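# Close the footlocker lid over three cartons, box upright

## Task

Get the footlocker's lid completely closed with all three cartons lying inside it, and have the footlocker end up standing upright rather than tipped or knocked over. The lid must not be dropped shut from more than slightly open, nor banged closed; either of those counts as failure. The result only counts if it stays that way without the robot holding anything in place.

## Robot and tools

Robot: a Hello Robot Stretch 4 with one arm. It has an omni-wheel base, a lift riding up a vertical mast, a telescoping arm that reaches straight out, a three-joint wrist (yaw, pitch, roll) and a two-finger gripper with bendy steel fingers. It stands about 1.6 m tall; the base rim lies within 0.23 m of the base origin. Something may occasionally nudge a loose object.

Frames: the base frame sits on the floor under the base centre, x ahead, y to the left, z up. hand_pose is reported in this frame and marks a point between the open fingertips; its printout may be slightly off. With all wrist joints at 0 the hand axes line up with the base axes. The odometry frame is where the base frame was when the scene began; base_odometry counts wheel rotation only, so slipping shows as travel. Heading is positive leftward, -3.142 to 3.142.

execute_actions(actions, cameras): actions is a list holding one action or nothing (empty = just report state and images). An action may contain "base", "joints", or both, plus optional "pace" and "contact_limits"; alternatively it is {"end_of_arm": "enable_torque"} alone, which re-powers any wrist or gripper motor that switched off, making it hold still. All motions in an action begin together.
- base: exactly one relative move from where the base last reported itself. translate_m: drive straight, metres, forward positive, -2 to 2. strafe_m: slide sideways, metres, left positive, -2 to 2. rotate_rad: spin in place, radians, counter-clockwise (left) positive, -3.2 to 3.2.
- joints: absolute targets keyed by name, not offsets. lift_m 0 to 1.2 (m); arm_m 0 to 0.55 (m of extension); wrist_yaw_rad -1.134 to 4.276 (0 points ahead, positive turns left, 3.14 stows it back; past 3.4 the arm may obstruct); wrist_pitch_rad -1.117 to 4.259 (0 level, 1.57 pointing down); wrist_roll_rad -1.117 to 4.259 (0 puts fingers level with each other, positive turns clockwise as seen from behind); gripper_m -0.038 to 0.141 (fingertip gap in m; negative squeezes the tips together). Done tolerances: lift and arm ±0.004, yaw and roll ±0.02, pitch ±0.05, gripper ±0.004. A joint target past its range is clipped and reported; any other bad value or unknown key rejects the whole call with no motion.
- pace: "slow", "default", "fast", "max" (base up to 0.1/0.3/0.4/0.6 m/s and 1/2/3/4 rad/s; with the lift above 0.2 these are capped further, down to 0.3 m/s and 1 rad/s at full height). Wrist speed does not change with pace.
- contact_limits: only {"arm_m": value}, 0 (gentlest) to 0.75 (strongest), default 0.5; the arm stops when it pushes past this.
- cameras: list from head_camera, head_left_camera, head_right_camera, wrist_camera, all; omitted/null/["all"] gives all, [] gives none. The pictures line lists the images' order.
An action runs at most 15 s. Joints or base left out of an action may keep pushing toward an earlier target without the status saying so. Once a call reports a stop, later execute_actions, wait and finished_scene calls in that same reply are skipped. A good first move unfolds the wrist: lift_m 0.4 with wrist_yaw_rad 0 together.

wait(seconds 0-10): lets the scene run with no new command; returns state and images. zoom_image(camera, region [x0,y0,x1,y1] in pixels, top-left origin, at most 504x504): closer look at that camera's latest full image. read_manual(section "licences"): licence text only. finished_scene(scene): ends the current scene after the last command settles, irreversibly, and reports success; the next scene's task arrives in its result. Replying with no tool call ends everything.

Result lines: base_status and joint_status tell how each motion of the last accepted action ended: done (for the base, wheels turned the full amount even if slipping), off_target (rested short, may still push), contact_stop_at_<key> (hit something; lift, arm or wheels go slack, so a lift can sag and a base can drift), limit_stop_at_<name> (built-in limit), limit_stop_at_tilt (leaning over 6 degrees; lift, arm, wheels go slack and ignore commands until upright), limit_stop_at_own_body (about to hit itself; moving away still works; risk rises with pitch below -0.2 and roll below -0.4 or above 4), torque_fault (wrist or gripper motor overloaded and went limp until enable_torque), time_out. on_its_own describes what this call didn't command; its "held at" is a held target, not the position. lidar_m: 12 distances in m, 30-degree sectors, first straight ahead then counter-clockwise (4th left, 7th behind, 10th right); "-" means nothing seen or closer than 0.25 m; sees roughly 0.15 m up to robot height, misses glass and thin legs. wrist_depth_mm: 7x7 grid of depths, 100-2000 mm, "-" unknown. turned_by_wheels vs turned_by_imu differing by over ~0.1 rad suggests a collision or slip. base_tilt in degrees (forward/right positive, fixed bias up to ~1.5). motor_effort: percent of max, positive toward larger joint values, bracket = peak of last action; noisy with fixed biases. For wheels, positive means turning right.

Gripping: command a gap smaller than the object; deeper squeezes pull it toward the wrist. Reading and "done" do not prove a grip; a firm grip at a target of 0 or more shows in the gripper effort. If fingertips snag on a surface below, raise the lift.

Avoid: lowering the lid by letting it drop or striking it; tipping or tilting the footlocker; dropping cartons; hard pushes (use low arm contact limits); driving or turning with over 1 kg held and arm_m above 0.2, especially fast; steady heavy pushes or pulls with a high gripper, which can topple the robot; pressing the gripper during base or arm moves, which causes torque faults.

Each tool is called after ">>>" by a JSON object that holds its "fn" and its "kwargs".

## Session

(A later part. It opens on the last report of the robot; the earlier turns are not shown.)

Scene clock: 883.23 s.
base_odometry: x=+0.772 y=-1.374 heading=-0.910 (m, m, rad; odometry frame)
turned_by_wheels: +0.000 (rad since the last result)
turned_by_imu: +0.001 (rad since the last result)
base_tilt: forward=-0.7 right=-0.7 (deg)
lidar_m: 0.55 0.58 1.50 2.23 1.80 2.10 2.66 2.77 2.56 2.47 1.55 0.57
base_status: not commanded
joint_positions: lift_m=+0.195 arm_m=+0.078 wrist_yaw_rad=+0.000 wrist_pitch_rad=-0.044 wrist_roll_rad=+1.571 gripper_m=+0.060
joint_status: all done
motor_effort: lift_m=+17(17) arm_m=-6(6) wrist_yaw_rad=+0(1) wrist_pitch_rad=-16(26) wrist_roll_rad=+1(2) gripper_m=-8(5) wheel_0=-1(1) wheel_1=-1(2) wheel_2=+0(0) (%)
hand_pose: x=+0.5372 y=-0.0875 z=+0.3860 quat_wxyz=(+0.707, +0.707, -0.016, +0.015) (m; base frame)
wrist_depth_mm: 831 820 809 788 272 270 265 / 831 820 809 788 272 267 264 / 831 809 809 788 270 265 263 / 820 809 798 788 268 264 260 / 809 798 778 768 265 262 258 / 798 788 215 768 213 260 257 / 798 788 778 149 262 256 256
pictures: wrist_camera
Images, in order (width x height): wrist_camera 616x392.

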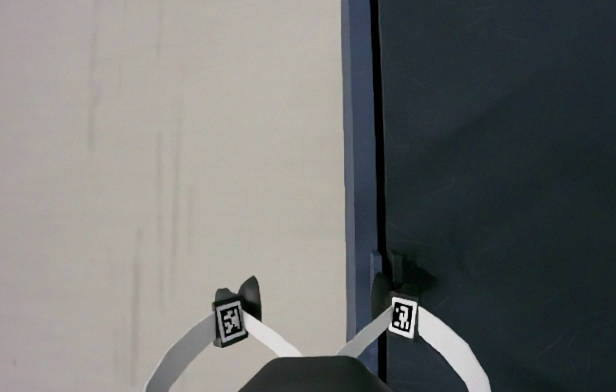

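The gap is now about 6 mm. I'll slowly withdraw the fingertip.

>>> {"fn": "execute_actions", "kwargs": {"actions": [{"joints": {"arm_m": 0.03, "lift_m": 0.192}, "pace": "slow"}], "cameras": ["wrist_camera", "head_camera"]}}

>>> {"fn": "zoom_image", "kwargs": {"camera": "wrist_camera", "region": [300, 150, 500, 360]}}

Scene clock: 892.87 s.
base_odometry: x=+0.772 y=-1.374 heading=-0.910 (m, m, rad; odometry frame)
turned_by_wheels: +0.000 (rad since the last result)
turned_by_imu: +0.002 (rad since the last result)
base_tilt: forward=-0.6 right=-0.7 (deg)
lidar_m: 0.54 0.57 1.47 2.21 1.83 2.09 2.65 2.77 2.57 2.45 1.53 0.58
base_status: not commanded
joint_positions: lift_m=+0.192 arm_m=+0.031 wrist_yaw_rad=+0.000 wrist_pitch_rad=-0.048 wrist_roll_rad=+1.571 gripper_m=+0.060
joint_status: all done
motor_effort: lift_m=+17(18) arm_m=-6(12) wrist_yaw_rad=+0(1) wrist_pitch_rad=-5(18) wrist_roll_rad=+0(1) gripper_m=-4(5) wheel_0=-1(1) wheel_1=-2(1) wheel_2=+0(0) (%)
hand_pose: x=+0.4901 y=-0.0875 z=+0.3841 quat_wxyz=(+0.707, +0.707, -0.017, +0.017) (m; base frame)
wrist_depth_mm: 904 878 866 854 322 315 312 / 891 866 854 842 319 314 309 / 891 878 842 831 317 309 307 / 866 854 842 820 314 309 304 / 854 854 842 820 312 306 301 / 854 842 216 809 211 303 300 / 842 831 820 147 307 300 298
pictures: head_camera, wrist_camera
Images, in order (width x height): head_camera 420x560, wrist_camera 616x392.

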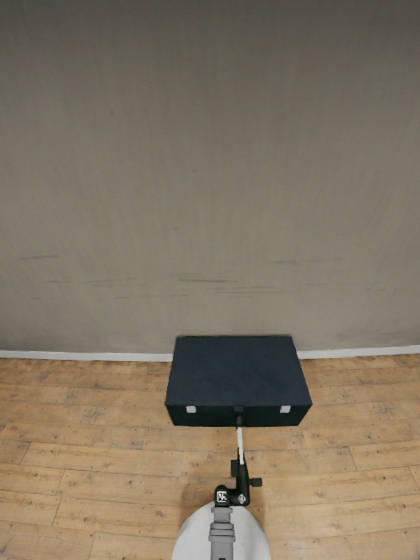

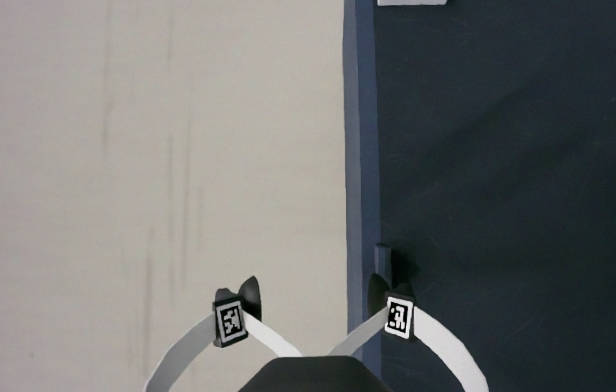

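Region (300, 150, 500, 360) of wrist_camera's 616x392 image, scaled by 2.400; it fills the left 480 columns of this view, and the rest is white.

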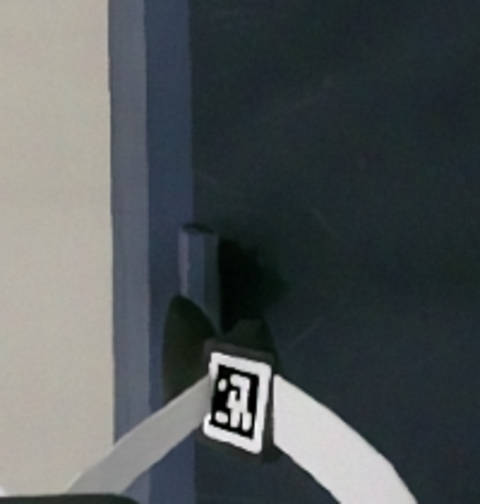

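The lid is fully shut with no gap, and the gripper is clear of it.

>>> {"fn": "finished_scene", "kwargs": {"scene": 1}}

The scene is finished: the task was done.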